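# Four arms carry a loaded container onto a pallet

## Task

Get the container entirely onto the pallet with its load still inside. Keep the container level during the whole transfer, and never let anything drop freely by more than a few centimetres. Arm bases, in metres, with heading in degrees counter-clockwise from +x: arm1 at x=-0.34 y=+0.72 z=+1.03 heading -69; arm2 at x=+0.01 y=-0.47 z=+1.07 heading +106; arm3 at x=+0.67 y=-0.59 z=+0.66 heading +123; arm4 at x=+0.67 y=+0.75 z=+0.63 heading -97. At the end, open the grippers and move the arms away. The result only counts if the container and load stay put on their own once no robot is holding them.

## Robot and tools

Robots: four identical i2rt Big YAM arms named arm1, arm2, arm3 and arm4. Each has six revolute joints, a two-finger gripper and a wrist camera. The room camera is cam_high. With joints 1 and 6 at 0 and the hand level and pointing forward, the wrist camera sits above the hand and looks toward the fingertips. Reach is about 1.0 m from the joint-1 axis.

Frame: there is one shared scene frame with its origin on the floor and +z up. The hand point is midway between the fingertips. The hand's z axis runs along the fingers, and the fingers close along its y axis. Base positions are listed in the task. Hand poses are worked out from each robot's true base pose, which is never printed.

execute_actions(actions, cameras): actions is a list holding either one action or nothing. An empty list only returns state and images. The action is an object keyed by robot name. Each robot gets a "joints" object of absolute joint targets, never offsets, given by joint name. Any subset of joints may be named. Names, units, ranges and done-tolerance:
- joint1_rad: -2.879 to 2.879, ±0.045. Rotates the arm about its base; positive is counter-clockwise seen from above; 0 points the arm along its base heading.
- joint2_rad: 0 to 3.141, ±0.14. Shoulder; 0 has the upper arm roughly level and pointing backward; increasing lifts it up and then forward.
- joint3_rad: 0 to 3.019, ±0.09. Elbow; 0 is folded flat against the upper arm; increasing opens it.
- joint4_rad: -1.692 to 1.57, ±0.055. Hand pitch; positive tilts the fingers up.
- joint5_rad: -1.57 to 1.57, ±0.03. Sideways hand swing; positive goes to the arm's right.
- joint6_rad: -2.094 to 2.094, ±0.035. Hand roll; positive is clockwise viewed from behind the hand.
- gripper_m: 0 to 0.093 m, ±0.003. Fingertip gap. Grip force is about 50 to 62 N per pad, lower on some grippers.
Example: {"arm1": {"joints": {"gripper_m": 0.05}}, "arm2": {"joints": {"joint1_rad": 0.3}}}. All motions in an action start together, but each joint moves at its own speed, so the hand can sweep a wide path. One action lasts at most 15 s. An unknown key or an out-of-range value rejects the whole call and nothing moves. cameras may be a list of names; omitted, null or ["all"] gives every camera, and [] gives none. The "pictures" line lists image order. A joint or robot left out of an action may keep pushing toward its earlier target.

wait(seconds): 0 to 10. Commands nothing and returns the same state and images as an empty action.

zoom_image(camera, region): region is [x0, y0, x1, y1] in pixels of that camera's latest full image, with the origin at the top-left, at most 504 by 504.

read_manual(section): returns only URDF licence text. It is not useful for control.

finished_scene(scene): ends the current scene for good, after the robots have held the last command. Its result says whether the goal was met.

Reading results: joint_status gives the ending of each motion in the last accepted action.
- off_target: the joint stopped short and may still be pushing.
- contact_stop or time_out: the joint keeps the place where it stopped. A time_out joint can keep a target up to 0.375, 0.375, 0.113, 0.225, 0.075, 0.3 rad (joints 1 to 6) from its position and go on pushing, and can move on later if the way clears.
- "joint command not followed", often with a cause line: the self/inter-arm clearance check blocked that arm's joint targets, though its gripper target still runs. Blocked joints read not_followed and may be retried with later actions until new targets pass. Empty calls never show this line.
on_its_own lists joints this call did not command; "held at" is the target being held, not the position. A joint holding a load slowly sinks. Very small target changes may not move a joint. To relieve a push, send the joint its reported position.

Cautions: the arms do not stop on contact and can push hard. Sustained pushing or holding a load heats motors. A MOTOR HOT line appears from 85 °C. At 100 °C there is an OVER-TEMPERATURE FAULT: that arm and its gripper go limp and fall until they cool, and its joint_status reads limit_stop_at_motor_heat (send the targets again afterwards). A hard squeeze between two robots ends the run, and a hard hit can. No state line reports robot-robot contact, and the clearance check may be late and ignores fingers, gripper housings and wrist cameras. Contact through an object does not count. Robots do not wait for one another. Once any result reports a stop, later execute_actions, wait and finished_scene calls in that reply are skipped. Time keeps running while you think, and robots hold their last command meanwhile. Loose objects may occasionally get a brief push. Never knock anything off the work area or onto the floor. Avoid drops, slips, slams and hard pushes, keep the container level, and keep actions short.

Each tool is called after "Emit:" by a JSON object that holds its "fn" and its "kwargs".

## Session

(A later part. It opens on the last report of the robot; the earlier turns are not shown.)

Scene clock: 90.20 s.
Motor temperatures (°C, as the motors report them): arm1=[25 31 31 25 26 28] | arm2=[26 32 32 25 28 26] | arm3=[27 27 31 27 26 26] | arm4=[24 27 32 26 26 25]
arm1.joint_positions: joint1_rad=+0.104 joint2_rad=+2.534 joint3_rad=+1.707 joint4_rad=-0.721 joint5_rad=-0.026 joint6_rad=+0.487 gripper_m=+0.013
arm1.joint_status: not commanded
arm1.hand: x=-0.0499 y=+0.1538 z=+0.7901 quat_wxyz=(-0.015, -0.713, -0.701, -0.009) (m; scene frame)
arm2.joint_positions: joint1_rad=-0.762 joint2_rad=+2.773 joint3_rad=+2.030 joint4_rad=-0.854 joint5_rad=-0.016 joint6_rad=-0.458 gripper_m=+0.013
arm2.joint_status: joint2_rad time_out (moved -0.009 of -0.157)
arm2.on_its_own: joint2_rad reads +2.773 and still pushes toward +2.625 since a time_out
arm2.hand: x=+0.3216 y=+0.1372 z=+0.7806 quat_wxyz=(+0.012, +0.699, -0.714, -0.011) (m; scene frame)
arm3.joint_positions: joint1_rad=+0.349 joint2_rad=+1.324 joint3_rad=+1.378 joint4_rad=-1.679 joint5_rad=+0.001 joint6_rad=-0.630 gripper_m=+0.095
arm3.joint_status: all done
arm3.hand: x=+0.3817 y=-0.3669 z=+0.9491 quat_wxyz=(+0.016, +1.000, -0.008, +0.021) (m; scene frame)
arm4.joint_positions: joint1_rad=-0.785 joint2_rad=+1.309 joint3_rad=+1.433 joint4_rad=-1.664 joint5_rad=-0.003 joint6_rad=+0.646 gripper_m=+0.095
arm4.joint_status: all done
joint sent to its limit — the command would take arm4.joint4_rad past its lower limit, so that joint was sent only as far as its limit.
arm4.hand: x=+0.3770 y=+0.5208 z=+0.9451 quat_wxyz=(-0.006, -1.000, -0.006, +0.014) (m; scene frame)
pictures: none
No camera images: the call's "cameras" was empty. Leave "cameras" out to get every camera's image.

Emit:
{"fn": "execute_actions", "kwargs": {"actions": [{"arm3":{"joints":{"joint2_rad":2.036,"joint3_rad":2.2}},"arm4":{"joints":{"joint2_rad":2.0,"joint3_rad":2.2}}}], "cameras": ["arm3_cam_wrist","arm4_cam_wrist","cam_high"]}}

Scene clock: 92.60 s.
Motor temperatures (°C, as the motors report them): arm1=[25 31 31 25 26 28] | arm2=[26 33 33 25 28 26] | arm3=[27 27 31 27 26 26] | arm4=[24 27 32 26 26 25]
arm1.joint_positions: joint1_rad=+0.104 joint2_rad=+2.534 joint3_rad=+1.707 joint4_rad=-0.721 joint5_rad=-0.026 joint6_rad=+0.487 gripper_m=+0.013
arm1.joint_status: not commanded
arm1.hand: x=-0.0499 y=+0.1538 z=+0.7901 quat_wxyz=(-0.015, -0.713, -0.701, -0.009) (m; scene frame)
arm2.joint_positions: joint1_rad=-0.762 joint2_rad=+2.773 joint3_rad=+2.030 joint4_rad=-0.854 joint5_rad=-0.016 joint6_rad=-0.458 gripper_m=+0.013
arm2.joint_status: not commanded
arm2.on_its_own: joint2_rad reads +2.773 and still pushes toward +2.625 since a time_out
arm2.hand: x=+0.3216 y=+0.1372 z=+0.7806 quat_wxyz=(+0.012, +0.699, -0.714, -0.011) (m; scene frame)
arm3.joint_positions: joint1_rad=+0.337 joint2_rad=+2.067 joint3_rad=+2.149 joint4_rad=-1.691 joint5_rad=+0.003 joint6_rad=-0.662 gripper_m=+0.095
arm3.joint_status: all done
arm3.hand: x=+0.1710 y=-0.1981 z=+0.8764 quat_wxyz=(+0.011, +1.000, +0.002, +0.015) (m; scene frame)
arm4.joint_positions: joint1_rad=-0.785 joint2_rad=+2.012 joint3_rad=+2.155 joint4_rad=-1.672 joint5_rad=-0.003 joint6_rad=+0.647 gripper_m=+0.095
arm4.joint_status: all done
arm4.hand: x=+0.1730 y=+0.3641 z=+0.8823 quat_wxyz=(-0.010, -1.000, -0.005, +0.019) (m; scene frame)
pictures: arm3_cam_wrist, arm4_cam_wrist, cam_high
Images, in order (width x height): arm3_cam_wrist 504x504, arm4_cam_wrist 504x504, cam_high 504x504.

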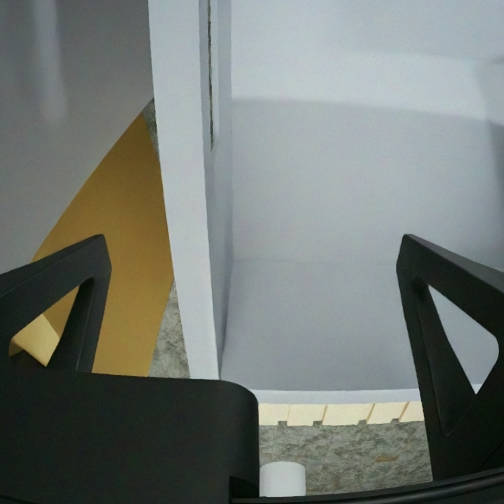

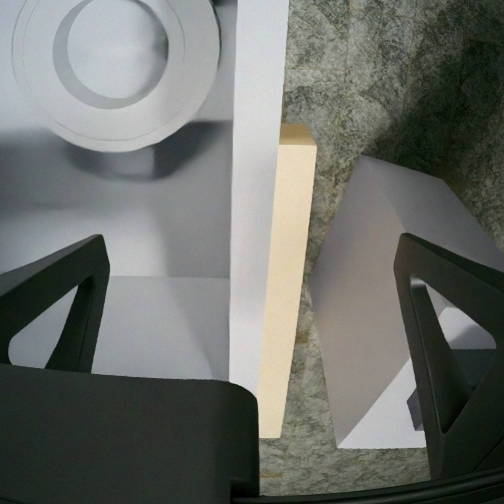

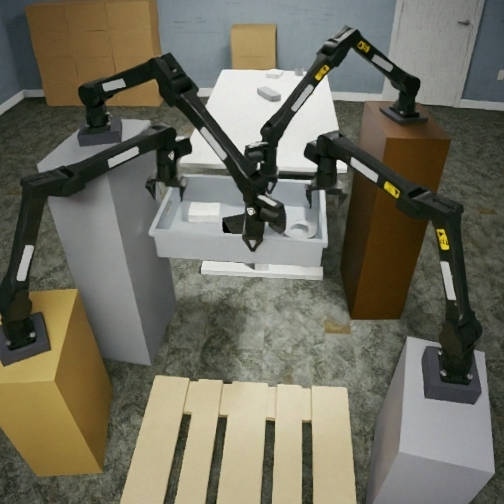

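Emit:
{"fn": "execute_actions", "kwargs": {"actions": [{"arm3":{"joints":{"joint1_rad":0.375,"joint2_rad":2.0,"joint3_rad":2.1,"joint4_rad":-1.62,"gripper_m":0.05,"joint6_rad":-0.637}},"arm4":{"joints":{"gripper_m":0.045,"joint1_rad":-0.795}}}], "cameras": ["arm3_cam_wrist"]}}

Emit:
{"fn": "execute_actions", "kwargs": {"actions": [{"arm3":{"joints":{"joint2_rad":1.995,"joint3_rad":1.855,"joint4_rad":-1.397}},"arm4":{"joints":{"joint2_rad":2.02,"joint3_rad":1.95,"joint4_rad":-1.484}}}], "cameras": ["arm3_cam_wrist","arm4_cam_wrist","cam_high"]}}

Scene clock: 96.23 s.
Motor temperatures (°C, as the motors report them): arm1=[25 31 31 25 26 28] | arm2=[26 33 33 25 28 26] | arm3=[27 28 31 27 26 26] | arm4=[24 28 33 26 26 25]
arm1.joint_positions: joint1_rad=+0.104 joint2_rad=+2.534 joint3_rad=+1.707 joint4_rad=-0.721 joint5_rad=-0.026 joint6_rad=+0.487 gripper_m=+0.013
arm1.joint_status: not commanded
arm1.hand: x=-0.0499 y=+0.1538 z=+0.7901 quat_wxyz=(-0.015, -0.713, -0.701, -0.009) (m; scene frame)
arm2.joint_positions: joint1_rad=-0.762 joint2_rad=+2.773 joint3_rad=+2.030 joint4_rad=-0.854 joint5_rad=-0.016 joint6_rad=-0.458 gripper_m=+0.013
arm2.joint_status: not commanded
arm2.on_its_own: joint2_rad reads +2.773 and still pushes toward +2.625 since a time_out
arm2.hand: x=+0.3216 y=+0.1372 z=+0.7806 quat_wxyz=(+0.012, +0.699, -0.714, -0.011) (m; scene frame)
arm3.joint_positions: joint1_rad=+0.370 joint2_rad=+2.037 joint3_rad=+2.095 joint4_rad=-1.634 joint5_rad=+0.003 joint6_rad=-0.653 gripper_m=+0.050
arm3.joint_status: all done
arm3.hand: x=+0.1585 y=-0.2154 z=+0.8743 quat_wxyz=(+0.000, +1.000, +0.014, +0.002) (m; scene frame)
arm4.joint_positions: joint1_rad=-0.786 joint2_rad=+2.012 joint3_rad=+2.155 joint4_rad=-1.672 joint5_rad=-0.003 joint6_rad=+0.647 gripper_m=+0.045
arm4.joint_status: all done
arm4.hand: x=+0.1727 y=+0.3645 z=+0.8823 quat_wxyz=(-0.010, -1.000, -0.005, +0.019) (m; scene frame)
pictures: arm3_cam_wrist
Images, in order (width x height): arm3_cam_wrist 504x504.

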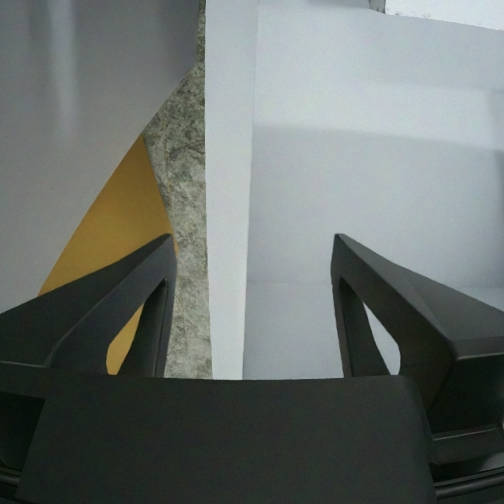

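Scene clock: 97.37 s.
Motor temperatures (°C, as the motors report them): arm1=[25 31 31 25 26 28] | arm2=[26 33 33 25 28 26] | arm3=[27 28 31 27 26 26] | arm4=[24 28 33 26 26 25]
arm1.joint_positions: joint1_rad=+0.104 joint2_rad=+2.534 joint3_rad=+1.707 joint4_rad=-0.721 joint5_rad=-0.026 joint6_rad=+0.487 gripper_m=+0.013
arm1.joint_status: not commanded
arm1.hand: x=-0.0499 y=+0.1538 z=+0.7901 quat_wxyz=(-0.015, -0.713, -0.701, -0.009) (m; scene frame)
arm2.joint_positions: joint1_rad=-0.762 joint2_rad=+2.773 joint3_rad=+2.030 joint4_rad=-0.854 joint5_rad=-0.016 joint6_rad=-0.458 gripper_m=+0.013
arm2.joint_status: not commanded
arm2.on_its_own: joint2_rad reads +2.773 and still pushes toward +2.625 since a time_out
arm2.hand: x=+0.3216 y=+0.1372 z=+0.7806 quat_wxyz=(+0.012, +0.699, -0.714, -0.011) (m; scene frame)
arm3.joint_positions: joint1_rad=+0.370 joint2_rad=+2.016 joint3_rad=+1.841 joint4_rad=-1.410 joint5_rad=+0.003 joint6_rad=-0.653 gripper_m=+0.050
arm3.joint_status: all done
arm3.hand: x=+0.1698 y=-0.2236 z=+0.7900 quat_wxyz=(+0.003, +1.000, +0.014, +0.006) (m; scene frame)
arm4.joint_positions: joint1_rad=-0.786 joint2_rad=+2.014 joint3_rad=+1.939 joint4_rad=-1.501 joint5_rad=-0.003 joint6_rad=+0.647 gripper_m=+0.045
arm4.joint_status: all done
arm4.hand: x=+0.1788 y=+0.3702 z=+0.7986 quat_wxyz=(+0.005, -1.000, -0.005, +0.000) (m; scene frame)
pictures: arm3_cam_wrist, arm4_cam_wrist, cam_high
Images, in order (width x height): arm3_cam_wrist 504x504, arm4_cam_wrist 504x504, cam_high 504x504.

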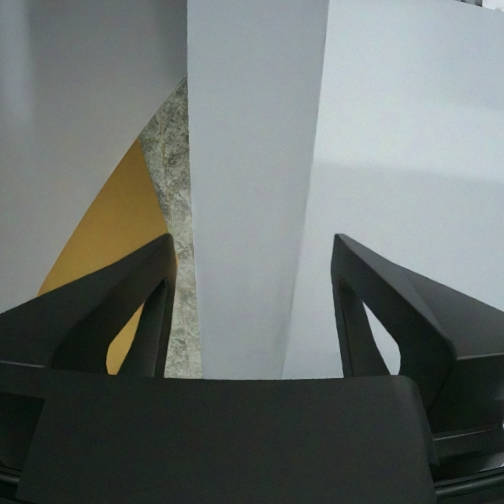

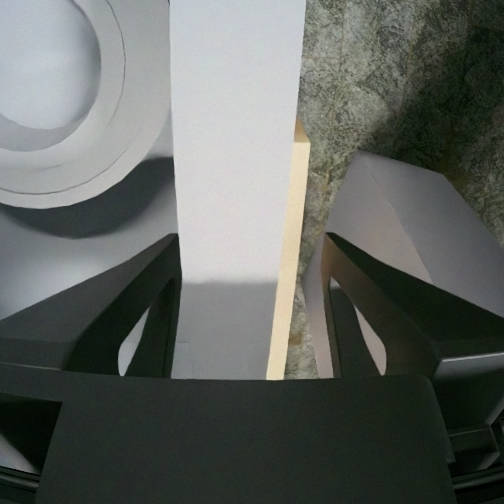

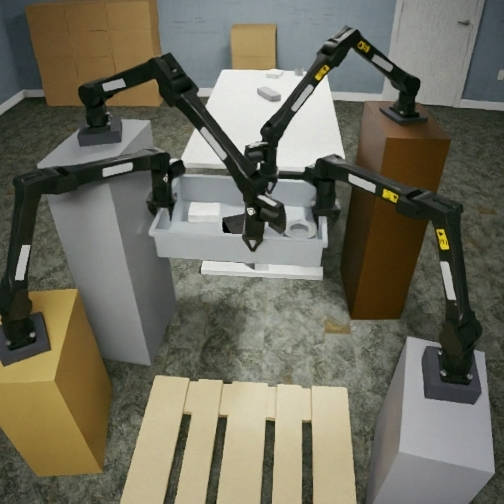

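Lower arm4 a bit, close, transfer load.

Emit:
{"fn": "execute_actions", "kwargs": {"actions": [{"arm4":{"joints":{"joint2_rad":2.045,"joint4_rad":-1.46}}}], "cameras": []}}

Emit:
{"fn": "execute_actions", "kwargs": {"actions": [{"arm3":{"joints":{"gripper_m":0}},"arm4":{"joints":{"gripper_m":0}}}], "cameras": []}}

Emit:
{"fn": "execute_actions", "kwargs": {"actions": [{"arm1":{"joints":{"joint2_rad":2.525,"joint3_rad":1.72}},"arm2":{"joints":{"joint2_rad":2.76,"joint3_rad":2.05}},"arm3":{"joints":{"joint2_rad":1.92,"joint3_rad":1.89}},"arm4":{"joints":{"joint2_rad":1.92,"joint3_rad":2.01}}}], "cameras": ["cam_high"]}}

Scene clock: 99.60 s.
Motor temperatures (°C, as the motors report them): arm1=[25 31 31 25 26 28] | arm2=[26 33 33 25 28 26] | arm3=[27 28 31 27 26 26] | arm4=[24 28 33 26 26 25]
arm1.joint_positions: joint1_rad=+0.104 joint2_rad=+2.534 joint3_rad=+1.707 joint4_rad=-0.721 joint5_rad=-0.026 joint6_rad=+0.487 gripper_m=+0.013
arm1.joint_status: not commanded
arm1.hand: x=-0.0499 y=+0.1538 z=+0.7901 quat_wxyz=(-0.015, -0.713, -0.701, -0.009) (m; scene frame)
arm2.joint_positions: joint1_rad=-0.762 joint2_rad=+2.773 joint3_rad=+2.030 joint4_rad=-0.854 joint5_rad=-0.016 joint6_rad=-0.458 gripper_m=+0.013
arm2.joint_status: not commanded
arm2.on_its_own: joint2_rad reads +2.773 and still pushes toward +2.625 since a time_out
arm2.hand: x=+0.3216 y=+0.1372 z=+0.7806 quat_wxyz=(+0.012, +0.699, -0.714, -0.011) (m; scene frame)
arm3.joint_positions: joint1_rad=+0.370 joint2_rad=+2.016 joint3_rad=+1.841 joint4_rad=-1.410 joint5_rad=+0.003 joint6_rad=-0.653 gripper_m=+0.050
arm3.joint_status: not commanded
arm3.hand: x=+0.1698 y=-0.2236 z=+0.7900 quat_wxyz=(+0.003, +1.000, +0.014, +0.006) (m; scene frame)
arm4.joint_positions: joint1_rad=-0.786 joint2_rad=+2.014 joint3_rad=+1.939 joint4_rad=-1.478 joint5_rad=-0.003 joint6_rad=+0.647 gripper_m=+0.045
arm4.joint_status: all done
arm4.hand: x=+0.1742 y=+0.3667 z=+0.7986 quat_wxyz=(-0.002, -1.000, -0.005, +0.009) (m; scene frame)
pictures: none
No camera images: the call's "cameras" was empty. Leave "cameras" out to get every camera's image.

Scene clock: 100.23 s.
Motor temperatures (°C, as the motors report them): arm1=[25 31 31 25 26 28] | arm2=[26 33 33 25 28 26] | arm3=[27 28 31 27 26 26] | arm4=[24 28 33 26 26 25]
arm1.joint_positions: joint1_rad=+0.102 joint2_rad=+2.534 joint3_rad=+1.707 joint4_rad=-0.725 joint5_rad=-0.026 joint6_rad=+0.482 gripper_m=+0.013
arm1.joint_status: not commanded
arm1.hand: x=-0.0515 y=+0.1541 z=+0.7900 quat_wxyz=(-0.013, -0.712, -0.702, -0.010) (m; scene frame)
arm2.joint_positions: joint1_rad=-0.757 joint2_rad=+2.772 joint3_rad=+2.032 joint4_rad=-0.853 joint5_rad=-0.014 joint6_rad=-0.459 gripper_m=+0.013
arm2.joint_status: not commanded
arm2.on_its_own: joint2_rad reads +2.772 and still pushes toward +2.625 since a time_out
arm2.hand: x=+0.3199 y=+0.1396 z=+0.7816 quat_wxyz=(+0.010, +0.701, -0.713, -0.010) (m; scene frame)
arm3.joint_positions: joint1_rad=+0.374 joint2_rad=+2.015 joint3_rad=+1.839 joint4_rad=-1.404 joint5_rad=+0.016 joint6_rad=-0.627 gripper_m=+0.015
arm3.joint_status: gripper_m off_target (ended at +0.015, target +0.000)
arm3.hand: x=+0.1691 y=-0.2230 z=+0.7902 quat_wxyz=(-0.003, +1.000, +0.003, +0.008) (m; scene frame)
arm4.joint_positions: joint1_rad=-0.793 joint2_rad=+2.015 joint3_rad=+1.939 joint4_rad=-1.465 joint5_rad=-0.024 joint6_rad=+0.675 gripper_m=+0.015
arm4.joint_status: gripper_m off_target (ended at +0.015, target +0.000)
arm4.hand: x=+0.1713 y=+0.3652 z=+0.7983 quat_wxyz=(-0.015, -1.000, +0.012, +0.007) (m; scene frame)
pictures: none
No camera images: the call's "cameras" was empty. Leave "cameras" out to get every camera's image.

Scene clock: 100.93 s.
Motor temperatures (°C, as the motors report them): arm1=[25 31 31 25 26 28] | arm2=[26 33 33 25 28 26] | arm3=[27 28 31 27 26 26] | arm4=[24 28 33 26 26 25]
arm1.joint_positions: joint1_rad=+0.102 joint2_rad=+2.534 joint3_rad=+1.707 joint4_rad=-0.726 joint5_rad=-0.025 joint6_rad=+0.482 gripper_m=+0.013
arm1.joint_status: all done
arm1.hand: x=-0.0518 y=+0.1541 z=+0.7900 quat_wxyz=(-0.012, -0.712, -0.702, -0.009) (m; scene frame)
arm2.joint_positions: joint1_rad=-0.757 joint2_rad=+2.774 joint3_rad=+2.032 joint4_rad=-0.860 joint5_rad=-0.012 joint6_rad=-0.459 gripper_m=+0.013
arm2.joint_status: all done
arm2.hand: x=+0.3191 y=+0.1374 z=+0.7806 quat_wxyz=(+0.013, +0.701, -0.713, -0.008) (m; scene frame)
arm3.joint_positions: joint1_rad=+0.374 joint2_rad=+2.004 joint3_rad=+1.839 joint4_rad=-1.404 joint5_rad=+0.016 joint6_rad=-0.627 gripper_m=+0.015
arm3.joint_status: all done
arm3.hand: x=+0.1691 y=-0.2230 z=+0.7970 quat_wxyz=(-0.007, +1.000, +0.003, +0.003) (m; scene frame)
arm4.joint_positions: joint1_rad=-0.793 joint2_rad=+2.013 joint3_rad=+1.941 joint4_rad=-1.464 joint5_rad=-0.027 joint6_rad=+0.675 gripper_m=+0.015
arm4.joint_status: all done
arm4.hand: x=+0.1709 y=+0.3644 z=+0.8005 quat_wxyz=(-0.017, -1.000, +0.012, +0.009) (m; scene frame)
pictures: cam_high
Images, in order (width x height): cam_high 504x504.

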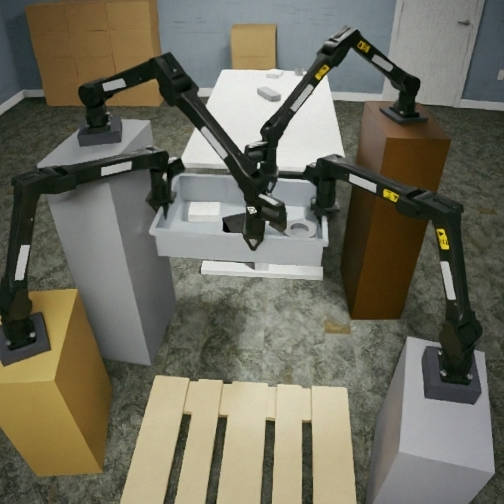

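Emit:
{"fn": "execute_actions", "kwargs": {"actions": [{"arm1":{"joints":{"gripper_m":0.05}},"arm2":{"joints":{"gripper_m":0.05}}}], "cameras": ["cam_high","arm3_cam_wrist"]}}

Scene clock: 102.23 s.
Motor temperatures (°C, as the motors report them): arm1=[25 31 31 25 26 28] | arm2=[26 33 33 25 28 26] | arm3=[27 28 31 27 26 26] | arm4=[24 28 33 26 26 25]
arm1.joint_positions: joint1_rad=+0.108 joint2_rad=+2.532 joint3_rad=+1.707 joint4_rad=-0.752 joint5_rad=-0.004 joint6_rad=+0.482 gripper_m=+0.050
arm1.joint_status: all done
arm1.hand: x=-0.0540 y=+0.1591 z=+0.7916 quat_wxyz=(+0.002, -0.710, -0.705, -0.003) (m; scene frame)
arm2.joint_positions: joint1_rad=-0.756 joint2_rad=+2.765 joint3_rad=+2.032 joint4_rad=-0.860 joint5_rad=-0.005 joint6_rad=-0.461 gripper_m=+0.050
arm2.joint_status: all done
arm2.hand: x=+0.3215 y=+0.1405 z=+0.7866 quat_wxyz=(+0.008, +0.703, -0.712, -0.006) (m; scene frame)
arm3.joint_positions: joint1_rad=+0.374 joint2_rad=+2.004 joint3_rad=+1.837 joint4_rad=-1.402 joint5_rad=+0.023 joint6_rad=-0.625 gripper_m=+0.014
arm3.joint_status: not commanded
arm3.hand: x=+0.1700 y=-0.2221 z=+0.7962 quat_wxyz=(-0.010, +1.000, +0.002, +0.005) (m; scene frame)
arm4.joint_positions: joint1_rad=-0.797 joint2_rad=+2.015 joint3_rad=+1.939 joint4_rad=-1.463 joint5_rad=-0.035 joint6_rad=+0.669 gripper_m=+0.015
arm4.joint_status: not commanded
arm4.hand: x=+0.1706 y=+0.3651 z=+0.7984 quat_wxyz=(-0.020, -1.000, +0.011, +0.005) (m; scene frame)
pictures: arm3_cam_wrist, cam_high
Images, in order (width x height): arm3_cam_wrist 504x504, cam_high 504x504.

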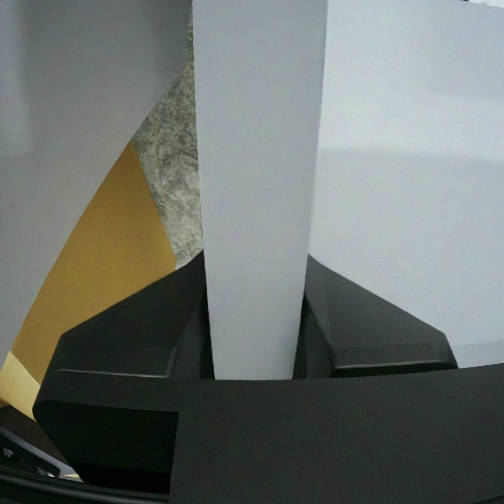

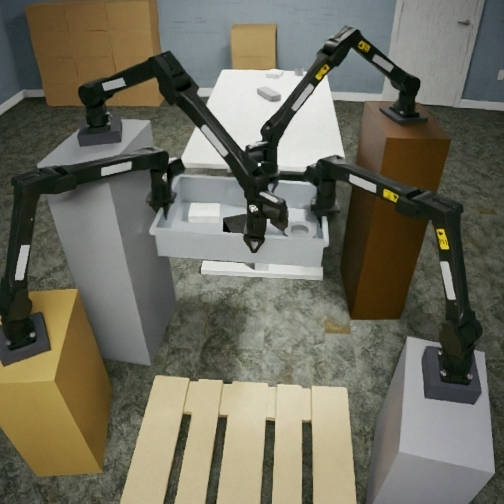

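Emit:
{"fn": "execute_actions", "kwargs": {"actions": [{"arm1":{"joints":{"joint2_rad":2.3,"joint4_rad":-0.98}},"arm2":{"joints":{"joint2_rad":2.5,"joint3_rad":1.95,"joint4_rad":-1.02}}}], "cameras": []}}

Emit:
{"fn": "execute_actions", "kwargs": {"actions": [{"arm1":{"joints":{"joint2_rad":0.8,"joint3_rad":1.4}},"arm2":{"joints":{"joint2_rad":0.8}}}], "cameras": []}}

Emit:
{"fn": "execute_actions", "kwargs": {"actions": [{"arm2":{"joints":{"joint1_rad":0.5,"joint3_rad":1.4}},"arm3":{"joints":{"joint1_rad":0.226,"joint2_rad":1.745,"joint3_rad":1.385,"joint4_rad":-1.101,"joint6_rad":-0.781}},"arm4":{"joints":{"joint1_rad":-0.644,"joint2_rad":1.715,"joint3_rad":1.50,"joint4_rad":-1.214,"joint6_rad":0.805}}}], "cameras": ["cam_high"]}}

Scene clock: 106.13 s.
Motor temperatures (°C, as the motors report them): arm1=[25 31 31 25 26 28] | arm2=[26 33 32 25 28 26] | arm3=[27 29 32 27 26 26] | arm4=[24 29 34 26 27 25]
arm1.joint_positions: joint1_rad=+0.108 joint2_rad=+2.281 joint3_rad=+1.711 joint4_rad=-0.972 joint5_rad=-0.004 joint6_rad=+0.482 gripper_m=+0.050
arm1.joint_status: all done
arm1.hand: x=-0.0450 y=+0.1413 z=+0.9479 quat_wxyz=(-0.014, -0.710, -0.704, +0.002) (m; scene frame)
arm2.joint_positions: joint1_rad=-0.756 joint2_rad=+2.474 joint3_rad=+1.941 joint4_rad=-1.011 joint5_rad=-0.005 joint6_rad=-0.462 gripper_m=+0.050
arm2.joint_status: all done
arm2.hand: x=+0.3313 y=+0.1550 z=+0.9529 quat_wxyz=(-0.015, +0.703, -0.711, -0.014) (m; scene frame)
arm3.joint_positions: joint1_rad=+0.374 joint2_rad=+2.004 joint3_rad=+1.837 joint4_rad=-1.402 joint5_rad=+0.023 joint6_rad=-0.625 gripper_m=+0.014
arm3.joint_status: not commanded
arm3.hand: x=+0.1700 y=-0.2221 z=+0.7962 quat_wxyz=(-0.010, +1.000, +0.002, +0.005) (m; scene frame)
arm4.joint_positions: joint1_rad=-0.797 joint2_rad=+2.015 joint3_rad=+1.939 joint4_rad=-1.463 joint5_rad=-0.035 joint6_rad=+0.669 gripper_m=+0.015
arm4.joint_status: not commanded
arm4.hand: x=+0.1706 y=+0.3651 z=+0.7984 quat_wxyz=(-0.020, -1.000, +0.011, +0.005) (m; scene frame)
pictures: none
No camera images: the call's "cameras" was empty. Leave "cameras" out to get every camera's image.

Scene clock: 108.33 s.
Motor temperatures (°C, as the motors report them): arm1=[25 31 31 25 26 28] | arm2=[26 32 32 25 28 26] | arm3=[27 29 32 27 26 26] | arm4=[24 30 35 26 27 25]
arm1.joint_positions: joint1_rad=+0.108 joint2_rad=+0.792 joint3_rad=+1.396 joint4_rad=-0.977 joint5_rad=-0.004 joint6_rad=+0.482 gripper_m=+0.050
arm1.joint_status: all done
arm1.hand: x=-0.1827 y=+0.4091 z=+1.6014 quat_wxyz=(-0.538, -0.585, -0.583, +0.169) (m; scene frame)
arm2.joint_positions: joint1_rad=-0.756 joint2_rad=+0.805 joint3_rad=+1.954 joint4_rad=-1.015 joint5_rad=-0.005 joint6_rad=-0.462 gripper_m=+0.050
arm2.joint_status: all done
arm2.hand: x=+0.1142 y=-0.2933 z=+1.9078 quat_wxyz=(-0.717, +0.458, -0.467, -0.241) (m; scene frame)
arm3.joint_positions: joint1_rad=+0.374 joint2_rad=+2.004 joint3_rad=+1.837 joint4_rad=-1.402 joint5_rad=+0.023 joint6_rad=-0.625 gripper_m=+0.014
arm3.joint_status: not commanded
arm3.hand: x=+0.1700 y=-0.2221 z=+0.7962 quat_wxyz=(-0.010, +1.000, +0.002, +0.005) (m; scene frame)
arm4.joint_positions: joint1_rad=-0.797 joint2_rad=+2.015 joint3_rad=+1.939 joint4_rad=-1.463 joint5_rad=-0.035 joint6_rad=+0.669 gripper_m=+0.015
arm4.joint_status: not commanded
arm4.hand: x=+0.1706 y=+0.3651 z=+0.7984 quat_wxyz=(-0.020, -1.000, +0.011, +0.005) (m; scene frame)
pictures: none
No camera images: the call's "cameras" was empty. Leave "cameras" out to get every camera's image.

Scene clock: 109.93 s.
Motor temperatures (°C, as the motors report them): arm1=[25 31 31 25 26 28] | arm2=[26 32 32 25 28 26] | arm3=[27 29 32 27 27 26] | arm4=[24 30 35 26 27 25]
arm1.joint_positions: joint1_rad=+0.108 joint2_rad=+0.792 joint3_rad=+1.396 joint4_rad=-0.977 joint5_rad=-0.004 joint6_rad=+0.482 gripper_m=+0.050
arm1.joint_status: not commanded
arm1.hand: x=-0.1827 y=+0.4091 z=+1.6014 quat_wxyz=(-0.538, -0.585, -0.583, +0.169) (m; scene frame)
arm2.joint_positions: joint1_rad=+0.492 joint2_rad=+0.801 joint3_rad=+1.393 joint4_rad=-1.015 joint5_rad=+0.000 joint6_rad=-0.462 gripper_m=+0.050
arm2.joint_status: all done
arm2.hand: x=-0.2254 y=-0.2261 z=+1.6410 quat_wxyz=(-0.326, +0.824, -0.137, -0.442) (m; scene frame)
arm3.joint_positions: joint1_rad=+0.216 joint2_rad=+1.827 joint3_rad=+1.341 joint4_rad=-1.098 joint5_rad=+0.042 joint6_rad=-0.776 gripper_m=+0.014
arm3.joint_status: all done
arm3.hand: x=+0.3078 y=-0.2170 z=+0.7145 quat_wxyz=(-0.010, +1.000, -0.001, +0.019) (m; scene frame)
arm4.joint_positions: joint1_rad=-0.640 joint2_rad=+1.823 joint3_rad=+1.440 joint4_rad=-1.199 joint5_rad=-0.041 joint6_rad=+0.826 gripper_m=+0.015
arm4.joint_status: all done
arm4.hand: x=+0.3073 y=+0.3639 z=+0.7210 quat_wxyz=(-0.006, -1.000, +0.012, -0.016) (m; scene frame)
pictures: cam_high
Images, in order (width x height): cam_high 504x504.

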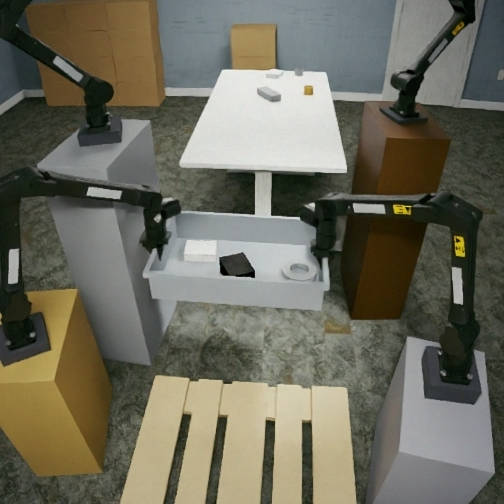

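Emit:
{"fn": "execute_actions", "kwargs": {"actions": [{"arm3":{"joints":{"joint1_rad":0.034,"joint2_rad":1.75,"joint3_rad":1.065,"joint4_rad":-0.78,"joint6_rad":-0.973}},"arm4":{"joints":{"joint1_rad":-0.454,"joint2_rad":1.66,"joint3_rad":1.16,"joint4_rad":-0.91,"joint6_rad":0.995}}}], "cameras": ["cam_high"]}}

Emit:
{"fn": "execute_actions", "kwargs": {"actions": [{"arm3":{"joints":{"joint1_rad":-0.248,"joint2_rad":1.97,"joint3_rad":0.865,"joint4_rad":-0.39,"joint6_rad":-1.255}},"arm4":{"joints":{"joint1_rad":-0.18,"joint2_rad":1.85,"joint3_rad":0.92,"joint4_rad":-0.53,"joint6_rad":1.269}}}], "cameras": ["cam_high"]}}

Scene clock: 113.17 s.
Motor temperatures (°C, as the motors report them): arm1=[25 30 31 25 26 28] | arm2=[26 31 32 25 28 26] | arm3=[27 29 32 27 27 26] | arm4=[24 30 35 26 27 25]
arm1.joint_positions: joint1_rad=+0.108 joint2_rad=+0.792 joint3_rad=+1.396 joint4_rad=-0.977 joint5_rad=-0.004 joint6_rad=+0.482 gripper_m=+0.050
arm1.joint_status: not commanded
arm1.hand: x=-0.1827 y=+0.4091 z=+1.6014 quat_wxyz=(-0.538, -0.585, -0.583, +0.169) (m; scene frame)
arm2.joint_positions: joint1_rad=+0.492 joint2_rad=+0.801 joint3_rad=+1.393 joint4_rad=-1.015 joint5_rad=+0.000 joint6_rad=-0.462 gripper_m=+0.050
arm2.joint_status: not commanded
arm2.hand: x=-0.2254 y=-0.2261 z=+1.6410 quat_wxyz=(-0.326, +0.824, -0.137, -0.442) (m; scene frame)
arm3.joint_positions: joint1_rad=+0.024 joint2_rad=+1.811 joint3_rad=+1.019 joint4_rad=-0.768 joint5_rad=+0.034 joint6_rad=-0.967 gripper_m=+0.015
arm3.joint_status: all done
arm3.hand: x=+0.4226 y=-0.2118 z=+0.6240 quat_wxyz=(-0.014, +1.000, -0.002, +0.010) (m; scene frame)
arm4.joint_positions: joint1_rad=-0.453 joint2_rad=+1.765 joint3_rad=+1.099 joint4_rad=-0.894 joint5_rad=-0.032 joint6_rad=+1.014 gripper_m=+0.015
arm4.joint_status: all done
arm4.hand: x=+0.4223 y=+0.3623 z=+0.6352 quat_wxyz=(-0.009, -1.000, +0.012, -0.008) (m; scene frame)
pictures: cam_high
Images, in order (width x height): cam_high 504x504.

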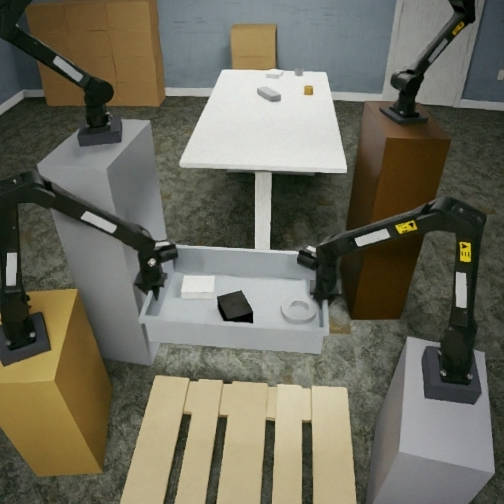

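Scene clock: 114.53 s.
Motor temperatures (°C, as the motors report them): arm1=[25 30 31 25 26 28] | arm2=[26 31 32 25 28 26] | arm3=[27 29 32 27 27 26] | arm4=[25 30 35 26 27 25]
arm1.joint_positions: joint1_rad=+0.108 joint2_rad=+0.792 joint3_rad=+1.396 joint4_rad=-0.977 joint5_rad=-0.004 joint6_rad=+0.482 gripper_m=+0.050
arm1.joint_status: not commanded
arm1.hand: x=-0.1827 y=+0.4091 z=+1.6014 quat_wxyz=(-0.538, -0.585, -0.583, +0.169) (m; scene frame)
arm2.joint_positions: joint1_rad=+0.492 joint2_rad=+0.801 joint3_rad=+1.393 joint4_rad=-1.015 joint5_rad=+0.000 joint6_rad=-0.462 gripper_m=+0.050
arm2.joint_status: not commanded
arm2.hand: x=-0.2254 y=-0.2261 z=+1.6410 quat_wxyz=(-0.326, +0.824, -0.137, -0.442) (m; scene frame)
arm3.joint_positions: joint1_rad=-0.254 joint2_rad=+2.025 joint3_rad=+0.845 joint4_rad=-0.376 joint5_rad=+0.025 joint6_rad=-1.254 gripper_m=+0.015
arm3.joint_status: all done
arm3.hand: x=+0.5494 y=-0.2066 z=+0.5012 quat_wxyz=(-0.011, +1.000, +0.002, +0.009) (m; scene frame)
arm4.joint_positions: joint1_rad=-0.185 joint2_rad=+1.931 joint3_rad=+0.884 joint4_rad=-0.514 joint5_rad=-0.023 joint6_rad=+1.279 gripper_m=+0.015
arm4.joint_status: all done
arm4.hand: x=+0.5485 y=+0.3608 z=+0.5120 quat_wxyz=(-0.004, -1.000, +0.011, -0.007) (m; scene frame)
pictures: cam_high
Images, in order (width x height): cam_high 504x504.

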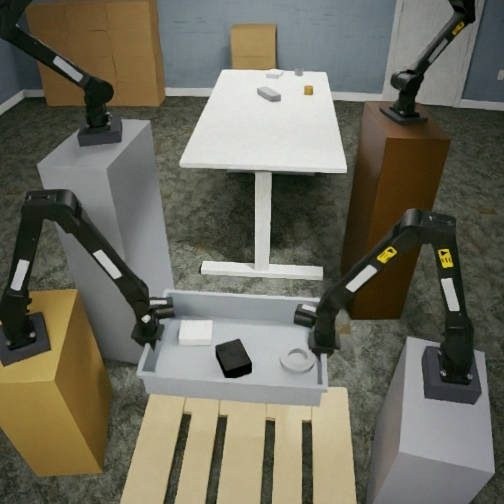

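Emit:
{"fn": "execute_actions", "kwargs": {"actions": [{"arm3":{"joints":{"joint1_rad":-0.56,"joint2_rad":2.25,"joint3_rad":0.905,"joint4_rad":-0.16,"joint6_rad":-1.571}},"arm4":{"joints":{"joint1_rad":0.127,"joint2_rad":2.105,"joint3_rad":0.88,"joint4_rad":-0.255,"joint6_rad":1.571}}}], "cameras": ["cam_high"]}}

Emit:
{"fn": "execute_actions", "kwargs": {"actions": [{"arm3":{"joints":{"joint2_rad":2.595,"joint3_rad":1.08,"joint4_rad":0.0}},"arm4":{"joints":{"joint2_rad":2.455,"joint3_rad":1.025,"joint4_rad":-0.055}}}], "cameras": ["cam_high","arm3_cam_wrist","arm4_cam_wrist"]}}

Scene clock: 118.17 s.
Motor temperatures (°C, as the motors report them): arm1=[25 30 31 25 26 28] | arm2=[26 30 32 25 27 26] | arm3=[27 29 31 27 27 26] | arm4=[25 30 34 26 27 25]
arm1.joint_positions: joint1_rad=+0.108 joint2_rad=+0.792 joint3_rad=+1.396 joint4_rad=-0.977 joint5_rad=-0.004 joint6_rad=+0.482 gripper_m=+0.050
arm1.joint_status: not commanded
arm1.hand: x=-0.1827 y=+0.4091 z=+1.6014 quat_wxyz=(-0.538, -0.585, -0.583, +0.169) (m; scene frame)
arm2.joint_positions: joint1_rad=+0.492 joint2_rad=+0.801 joint3_rad=+1.393 joint4_rad=-1.015 joint5_rad=+0.000 joint6_rad=-0.462 gripper_m=+0.050
arm2.joint_status: not commanded
arm2.hand: x=-0.2254 y=-0.2261 z=+1.6410 quat_wxyz=(-0.326, +0.824, -0.137, -0.442) (m; scene frame)
arm3.joint_positions: joint1_rad=-0.570 joint2_rad=+2.296 joint3_rad=+0.890 joint4_rad=-0.147 joint5_rad=+0.014 joint6_rad=-1.571 gripper_m=+0.015
arm3.joint_status: all done
arm3.hand: x=+0.6711 y=-0.1955 z=+0.4050 quat_wxyz=(-0.009, +1.000, +0.003, +0.006) (m; scene frame)
arm4.joint_positions: joint1_rad=+0.126 joint2_rad=+2.173 joint3_rad=+0.854 joint4_rad=-0.243 joint5_rad=-0.016 joint6_rad=+1.588 gripper_m=+0.015
arm4.joint_status: all done
arm4.hand: x=+0.6732 y=+0.3653 z=+0.4152 quat_wxyz=(+0.000, -1.000, +0.009, -0.005) (m; scene frame)
pictures: cam_high
Images, in order (width x height): cam_high 504x504.

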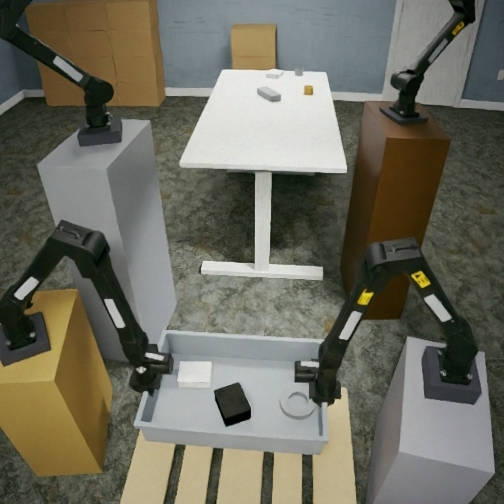

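Scene clock: 119.27 s.
Motor temperatures (°C, as the motors report them): arm1=[25 30 31 25 26 28] | arm2=[26 30 32 25 27 26] | arm3=[27 29 31 27 27 26] | arm4=[25 30 34 26 27 25]
arm1.joint_positions: joint1_rad=+0.108 joint2_rad=+0.792 joint3_rad=+1.396 joint4_rad=-0.977 joint5_rad=-0.004 joint6_rad=+0.482 gripper_m=+0.050
arm1.joint_status: not commanded
arm1.hand: x=-0.1827 y=+0.4091 z=+1.6014 quat_wxyz=(-0.538, -0.585, -0.583, +0.169) (m; scene frame)
arm2.joint_positions: joint1_rad=+0.492 joint2_rad=+0.801 joint3_rad=+1.393 joint4_rad=-1.015 joint5_rad=+0.000 joint6_rad=-0.462 gripper_m=+0.050
arm2.joint_status: not commanded
arm2.hand: x=-0.2254 y=-0.2261 z=+1.6410 quat_wxyz=(-0.326, +0.824, -0.137, -0.442) (m; scene frame)
arm3.joint_positions: joint1_rad=-0.570 joint2_rad=+2.641 joint3_rad=+1.072 joint4_rad=+0.009 joint5_rad=+0.016 joint6_rad=-1.571 gripper_m=+0.015
arm3.joint_status: all done
arm3.hand: x=+0.6712 y=-0.1960 z=+0.2835 quat_wxyz=(-0.005, +1.000, +0.003, +0.007) (m; scene frame)
arm4.joint_positions: joint1_rad=+0.126 joint2_rad=+2.530 joint3_rad=+1.016 joint4_rad=-0.049 joint5_rad=-0.017 joint6_rad=+1.587 gripper_m=+0.015
arm4.joint_status: all done
arm4.hand: x=+0.6725 y=+0.3615 z=+0.2920 quat_wxyz=(+0.000, -1.000, +0.009, -0.006) (m; scene frame)
pictures: arm3_cam_wrist, arm4_cam_wrist, cam_high
Images, in order (width x height): arm3_cam_wrist 504x504, arm4_cam_wrist 504x504, cam_high 504x504.

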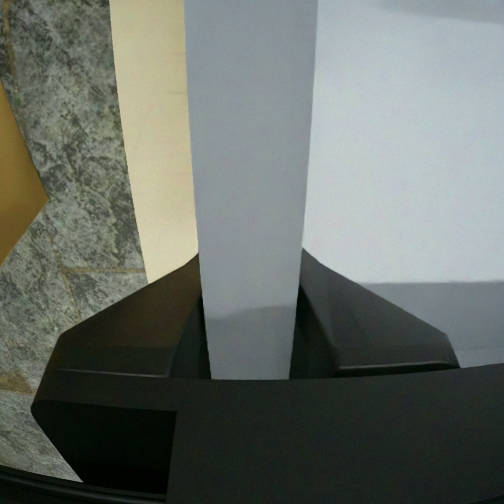

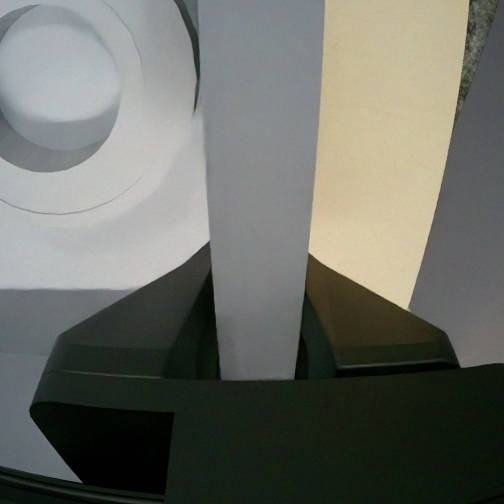

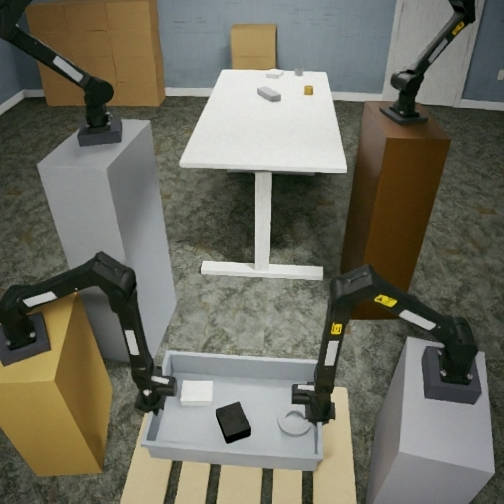

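Emit:
{"fn": "execute_actions", "kwargs": {"actions": [{"arm3":{"joints":{"joint1_rad":-0.715,"joint2_rad":2.76,"joint3_rad":1.215,"joint4_rad":0.025,"joint6_rad":-1.726}},"arm4":{"joints":{"joint1_rad":0.284,"joint2_rad":2.62,"joint3_rad":1.112,"joint4_rad":0.015,"joint6_rad":1.728}}}], "cameras": []}}

Emit:
{"fn": "execute_actions", "kwargs": {"actions": [{"arm3":{"joints":{"joint2_rad":2.84,"joint3_rad":1.28,"joint4_rad":0.04}},"arm4":{"joints":{"joint2_rad":2.70,"joint3_rad":1.17,"joint4_rad":0.04}}}], "cameras": ["cam_high"]}}

Scene clock: 121.60 s.
Motor temperatures (°C, as the motors report them): arm1=[25 29 31 25 26 28] | arm2=[26 30 32 25 27 26] | arm3=[27 29 30 27 27 26] | arm4=[25 30 34 26 27 25]
arm1.joint_positions: joint1_rad=+0.108 joint2_rad=+0.792 joint3_rad=+1.396 joint4_rad=-0.977 joint5_rad=-0.004 joint6_rad=+0.482 gripper_m=+0.050
arm1.joint_status: not commanded
arm1.hand: x=-0.1827 y=+0.4091 z=+1.6014 quat_wxyz=(-0.538, -0.585, -0.583, +0.169) (m; scene frame)
arm2.joint_positions: joint1_rad=+0.492 joint2_rad=+0.801 joint3_rad=+1.393 joint4_rad=-1.015 joint5_rad=+0.000 joint6_rad=-0.462 gripper_m=+0.050
arm2.joint_status: not commanded
arm2.hand: x=-0.2254 y=-0.2261 z=+1.6410 quat_wxyz=(-0.326, +0.824, -0.137, -0.442) (m; scene frame)
arm3.joint_positions: joint1_rad=-0.727 joint2_rad=+2.796 joint3_rad=+1.215 joint4_rad=+0.036 joint5_rad=+0.010 joint6_rad=-1.724 gripper_m=+0.014
arm3.joint_status: all done
arm3.hand: x=+0.7333 y=-0.1877 z=+0.2257 quat_wxyz=(-0.012, +1.000, +0.001, +0.006) (m; scene frame)
arm4.joint_positions: joint1_rad=+0.291 joint2_rad=+2.691 joint3_rad=+1.115 joint4_rad=+0.023 joint5_rad=-0.015 joint6_rad=+1.751 gripper_m=+0.015
arm4.joint_status: all done
arm4.hand: x=+0.7369 y=+0.3670 z=+0.2331 quat_wxyz=(-0.004, -1.000, +0.008, -0.006) (m; scene frame)
pictures: none
No camera images: the call's "cameras" was empty. Leave "cameras" out to get every camera's image.

Scene clock: 122.20 s.
Motor temperatures (°C, as the motors report them): arm1=[25 29 31 25 26 28] | arm2=[26 30 32 25 27 26] | arm3=[27 29 30 27 27 26] | arm4=[25 30 33 26 27 25]
arm1.joint_positions: joint1_rad=+0.108 joint2_rad=+0.792 joint3_rad=+1.396 joint4_rad=-0.977 joint5_rad=-0.004 joint6_rad=+0.482 gripper_m=+0.050
arm1.joint_status: not commanded
arm1.hand: x=-0.1827 y=+0.4091 z=+1.6014 quat_wxyz=(-0.538, -0.585, -0.583, +0.169) (m; scene frame)
arm2.joint_positions: joint1_rad=+0.492 joint2_rad=+0.801 joint3_rad=+1.393 joint4_rad=-1.015 joint5_rad=+0.000 joint6_rad=-0.462 gripper_m=+0.050
arm2.joint_status: not commanded
arm2.hand: x=-0.2254 y=-0.2261 z=+1.6410 quat_wxyz=(-0.326, +0.824, -0.137, -0.442) (m; scene frame)
arm3.joint_positions: joint1_rad=-0.727 joint2_rad=+2.798 joint3_rad=+1.218 joint4_rad=+0.036 joint5_rad=+0.010 joint6_rad=-1.725 gripper_m=+0.014
arm3.joint_status: all done
arm3.hand: x=+0.7334 y=-0.1870 z=+0.2248 quat_wxyz=(-0.012, +1.000, +0.001, +0.006) (m; scene frame)
arm4.joint_positions: joint1_rad=+0.291 joint2_rad=+2.701 joint3_rad=+1.122 joint4_rad=+0.028 joint5_rad=-0.015 joint6_rad=+1.751 gripper_m=+0.015
arm4.joint_status: all done
arm4.hand: x=+0.7368 y=+0.3673 z=+0.2293 quat_wxyz=(-0.004, -1.000, +0.008, -0.006) (m; scene frame)
pictures: cam_high
Images, in order (width x height): cam_high 504x504.

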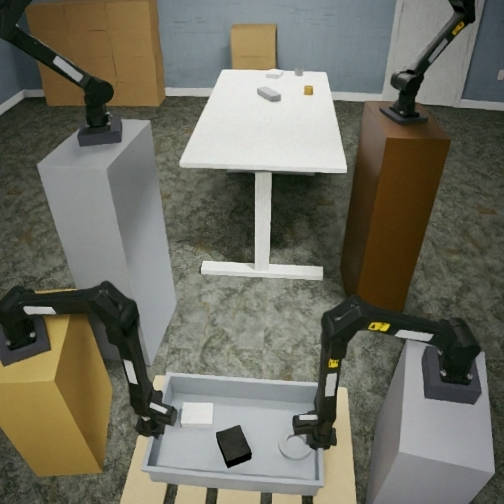

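Landed.

Emit:
{"fn": "execute_actions", "kwargs": {"actions": [{"arm3":{"joints":{"joint2_rad":2.79,"joint3_rad":1.218,"gripper_m":0.045}},"arm4":{"joints":{"joint3_rad":1.122,"gripper_m":0.045}}}], "cameras": []}}

Emit:
{"fn": "execute_actions", "kwargs": {"actions": [{"arm3":{"joints":{"joint2_rad":2.3,"joint3_rad":0.9,"joint4_rad":-0.16}},"arm4":{"joints":{"joint2_rad":2.18,"joint3_rad":0.86,"joint4_rad":-0.25}}}], "cameras": ["cam_high"]}}

Emit:
{"fn": "finished_scene", "kwargs": {"scene": 1}}

Scene clock: 127.07 s.
Motor temperatures (°C, as the motors report them): arm1=[25 29 31 25 26 28] | arm2=[26 29 32 25 27 26] | arm3=[27 29 30 27 27 26] | arm4=[24 29 33 26 27 25]
arm1.joint_positions: joint1_rad=+0.108 joint2_rad=+0.792 joint3_rad=+1.396 joint4_rad=-0.977 joint5_rad=-0.004 joint6_rad=+0.482 gripper_m=+0.050
arm1.joint_status: not commanded
arm1.hand: x=-0.1827 y=+0.4091 z=+1.6014 quat_wxyz=(-0.538, -0.585, -0.583, +0.169) (m; scene frame)
arm2.joint_positions: joint1_rad=+0.492 joint2_rad=+0.801 joint3_rad=+1.393 joint4_rad=-1.015 joint5_rad=+0.000 joint6_rad=-0.462 gripper_m=+0.050
arm2.joint_status: not commanded
arm2.hand: x=-0.2254 y=-0.2261 z=+1.6410 quat_wxyz=(-0.326, +0.824, -0.137, -0.442) (m; scene frame)
arm3.joint_positions: joint1_rad=-0.727 joint2_rad=+2.800 joint3_rad=+1.222 joint4_rad=+0.036 joint5_rad=+0.003 joint6_rad=-1.725 gripper_m=+0.045
arm3.joint_status: all done
arm3.hand: x=+0.7324 y=-0.1856 z=+0.2241 quat_wxyz=(-0.014, +1.000, +0.001, +0.003) (m; scene frame)
arm4.joint_positions: joint1_rad=+0.291 joint2_rad=+2.701 joint3_rad=+1.125 joint4_rad=+0.028 joint5_rad=-0.003 joint6_rad=+1.740 gripper_m=+0.045
arm4.joint_status: all done
arm4.hand: x=+0.7351 y=+0.3648 z=+0.2292 quat_wxyz=(-0.007, -1.000, +0.003, -0.001) (m; scene frame)
pictures: none
No camera images: the call's "cameras" was empty. Leave "cameras" out to get every camera's image.

Scene clock: 128.37 s.
Motor temperatures (°C, as the motors report them): arm1=[25 29 31 25 26 28] | arm2=[26 29 32 25 27 26] | arm3=[27 29 29 27 27 26] | arm4=[24 29 33 26 27 25]
arm1.joint_positions: joint1_rad=+0.108 joint2_rad=+0.792 joint3_rad=+1.396 joint4_rad=-0.977 joint5_rad=-0.004 joint6_rad=+0.482 gripper_m=+0.050
arm1.joint_status: not commanded
arm1.hand: x=-0.1827 y=+0.4091 z=+1.6014 quat_wxyz=(-0.538, -0.585, -0.583, +0.169) (m; scene frame)
arm2.joint_positions: joint1_rad=+0.492 joint2_rad=+0.801 joint3_rad=+1.393 joint4_rad=-1.015 joint5_rad=+0.000 joint6_rad=-0.462 gripper_m=+0.050
arm2.joint_status: not commanded
arm2.hand: x=-0.2254 y=-0.2261 z=+1.6410 quat_wxyz=(-0.326, +0.824, -0.137, -0.442) (m; scene frame)
arm3.joint_positions: joint1_rad=-0.724 joint2_rad=+2.316 joint3_rad=+0.899 joint4_rad=-0.152 joint5_rad=-0.002 joint6_rad=-1.725 gripper_m=+0.045
arm3.joint_status: all done
arm3.hand: x=+0.7278 y=-0.2032 z=+0.3980 quat_wxyz=(-0.001, +1.000, +0.003, -0.002) (m; scene frame)
arm4.joint_positions: joint1_rad=+0.288 joint2_rad=+2.186 joint3_rad=+0.858 joint4_rad=-0.235 joint5_rad=+0.002 joint6_rad=+1.739 gripper_m=+0.045
arm4.joint_status: all done
arm4.hand: x=+0.7327 y=+0.3704 z=+0.4103 quat_wxyz=(+0.000, -1.000, +0.004, +0.003) (m; scene frame)
pictures: cam_high
Images, in order (width x height): cam_high 504x504.

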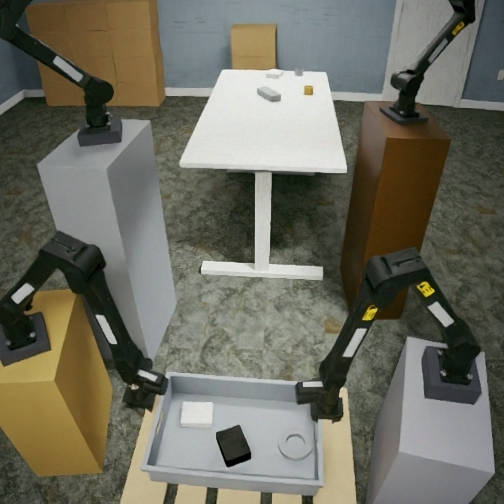

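The scene is finished: the task was done.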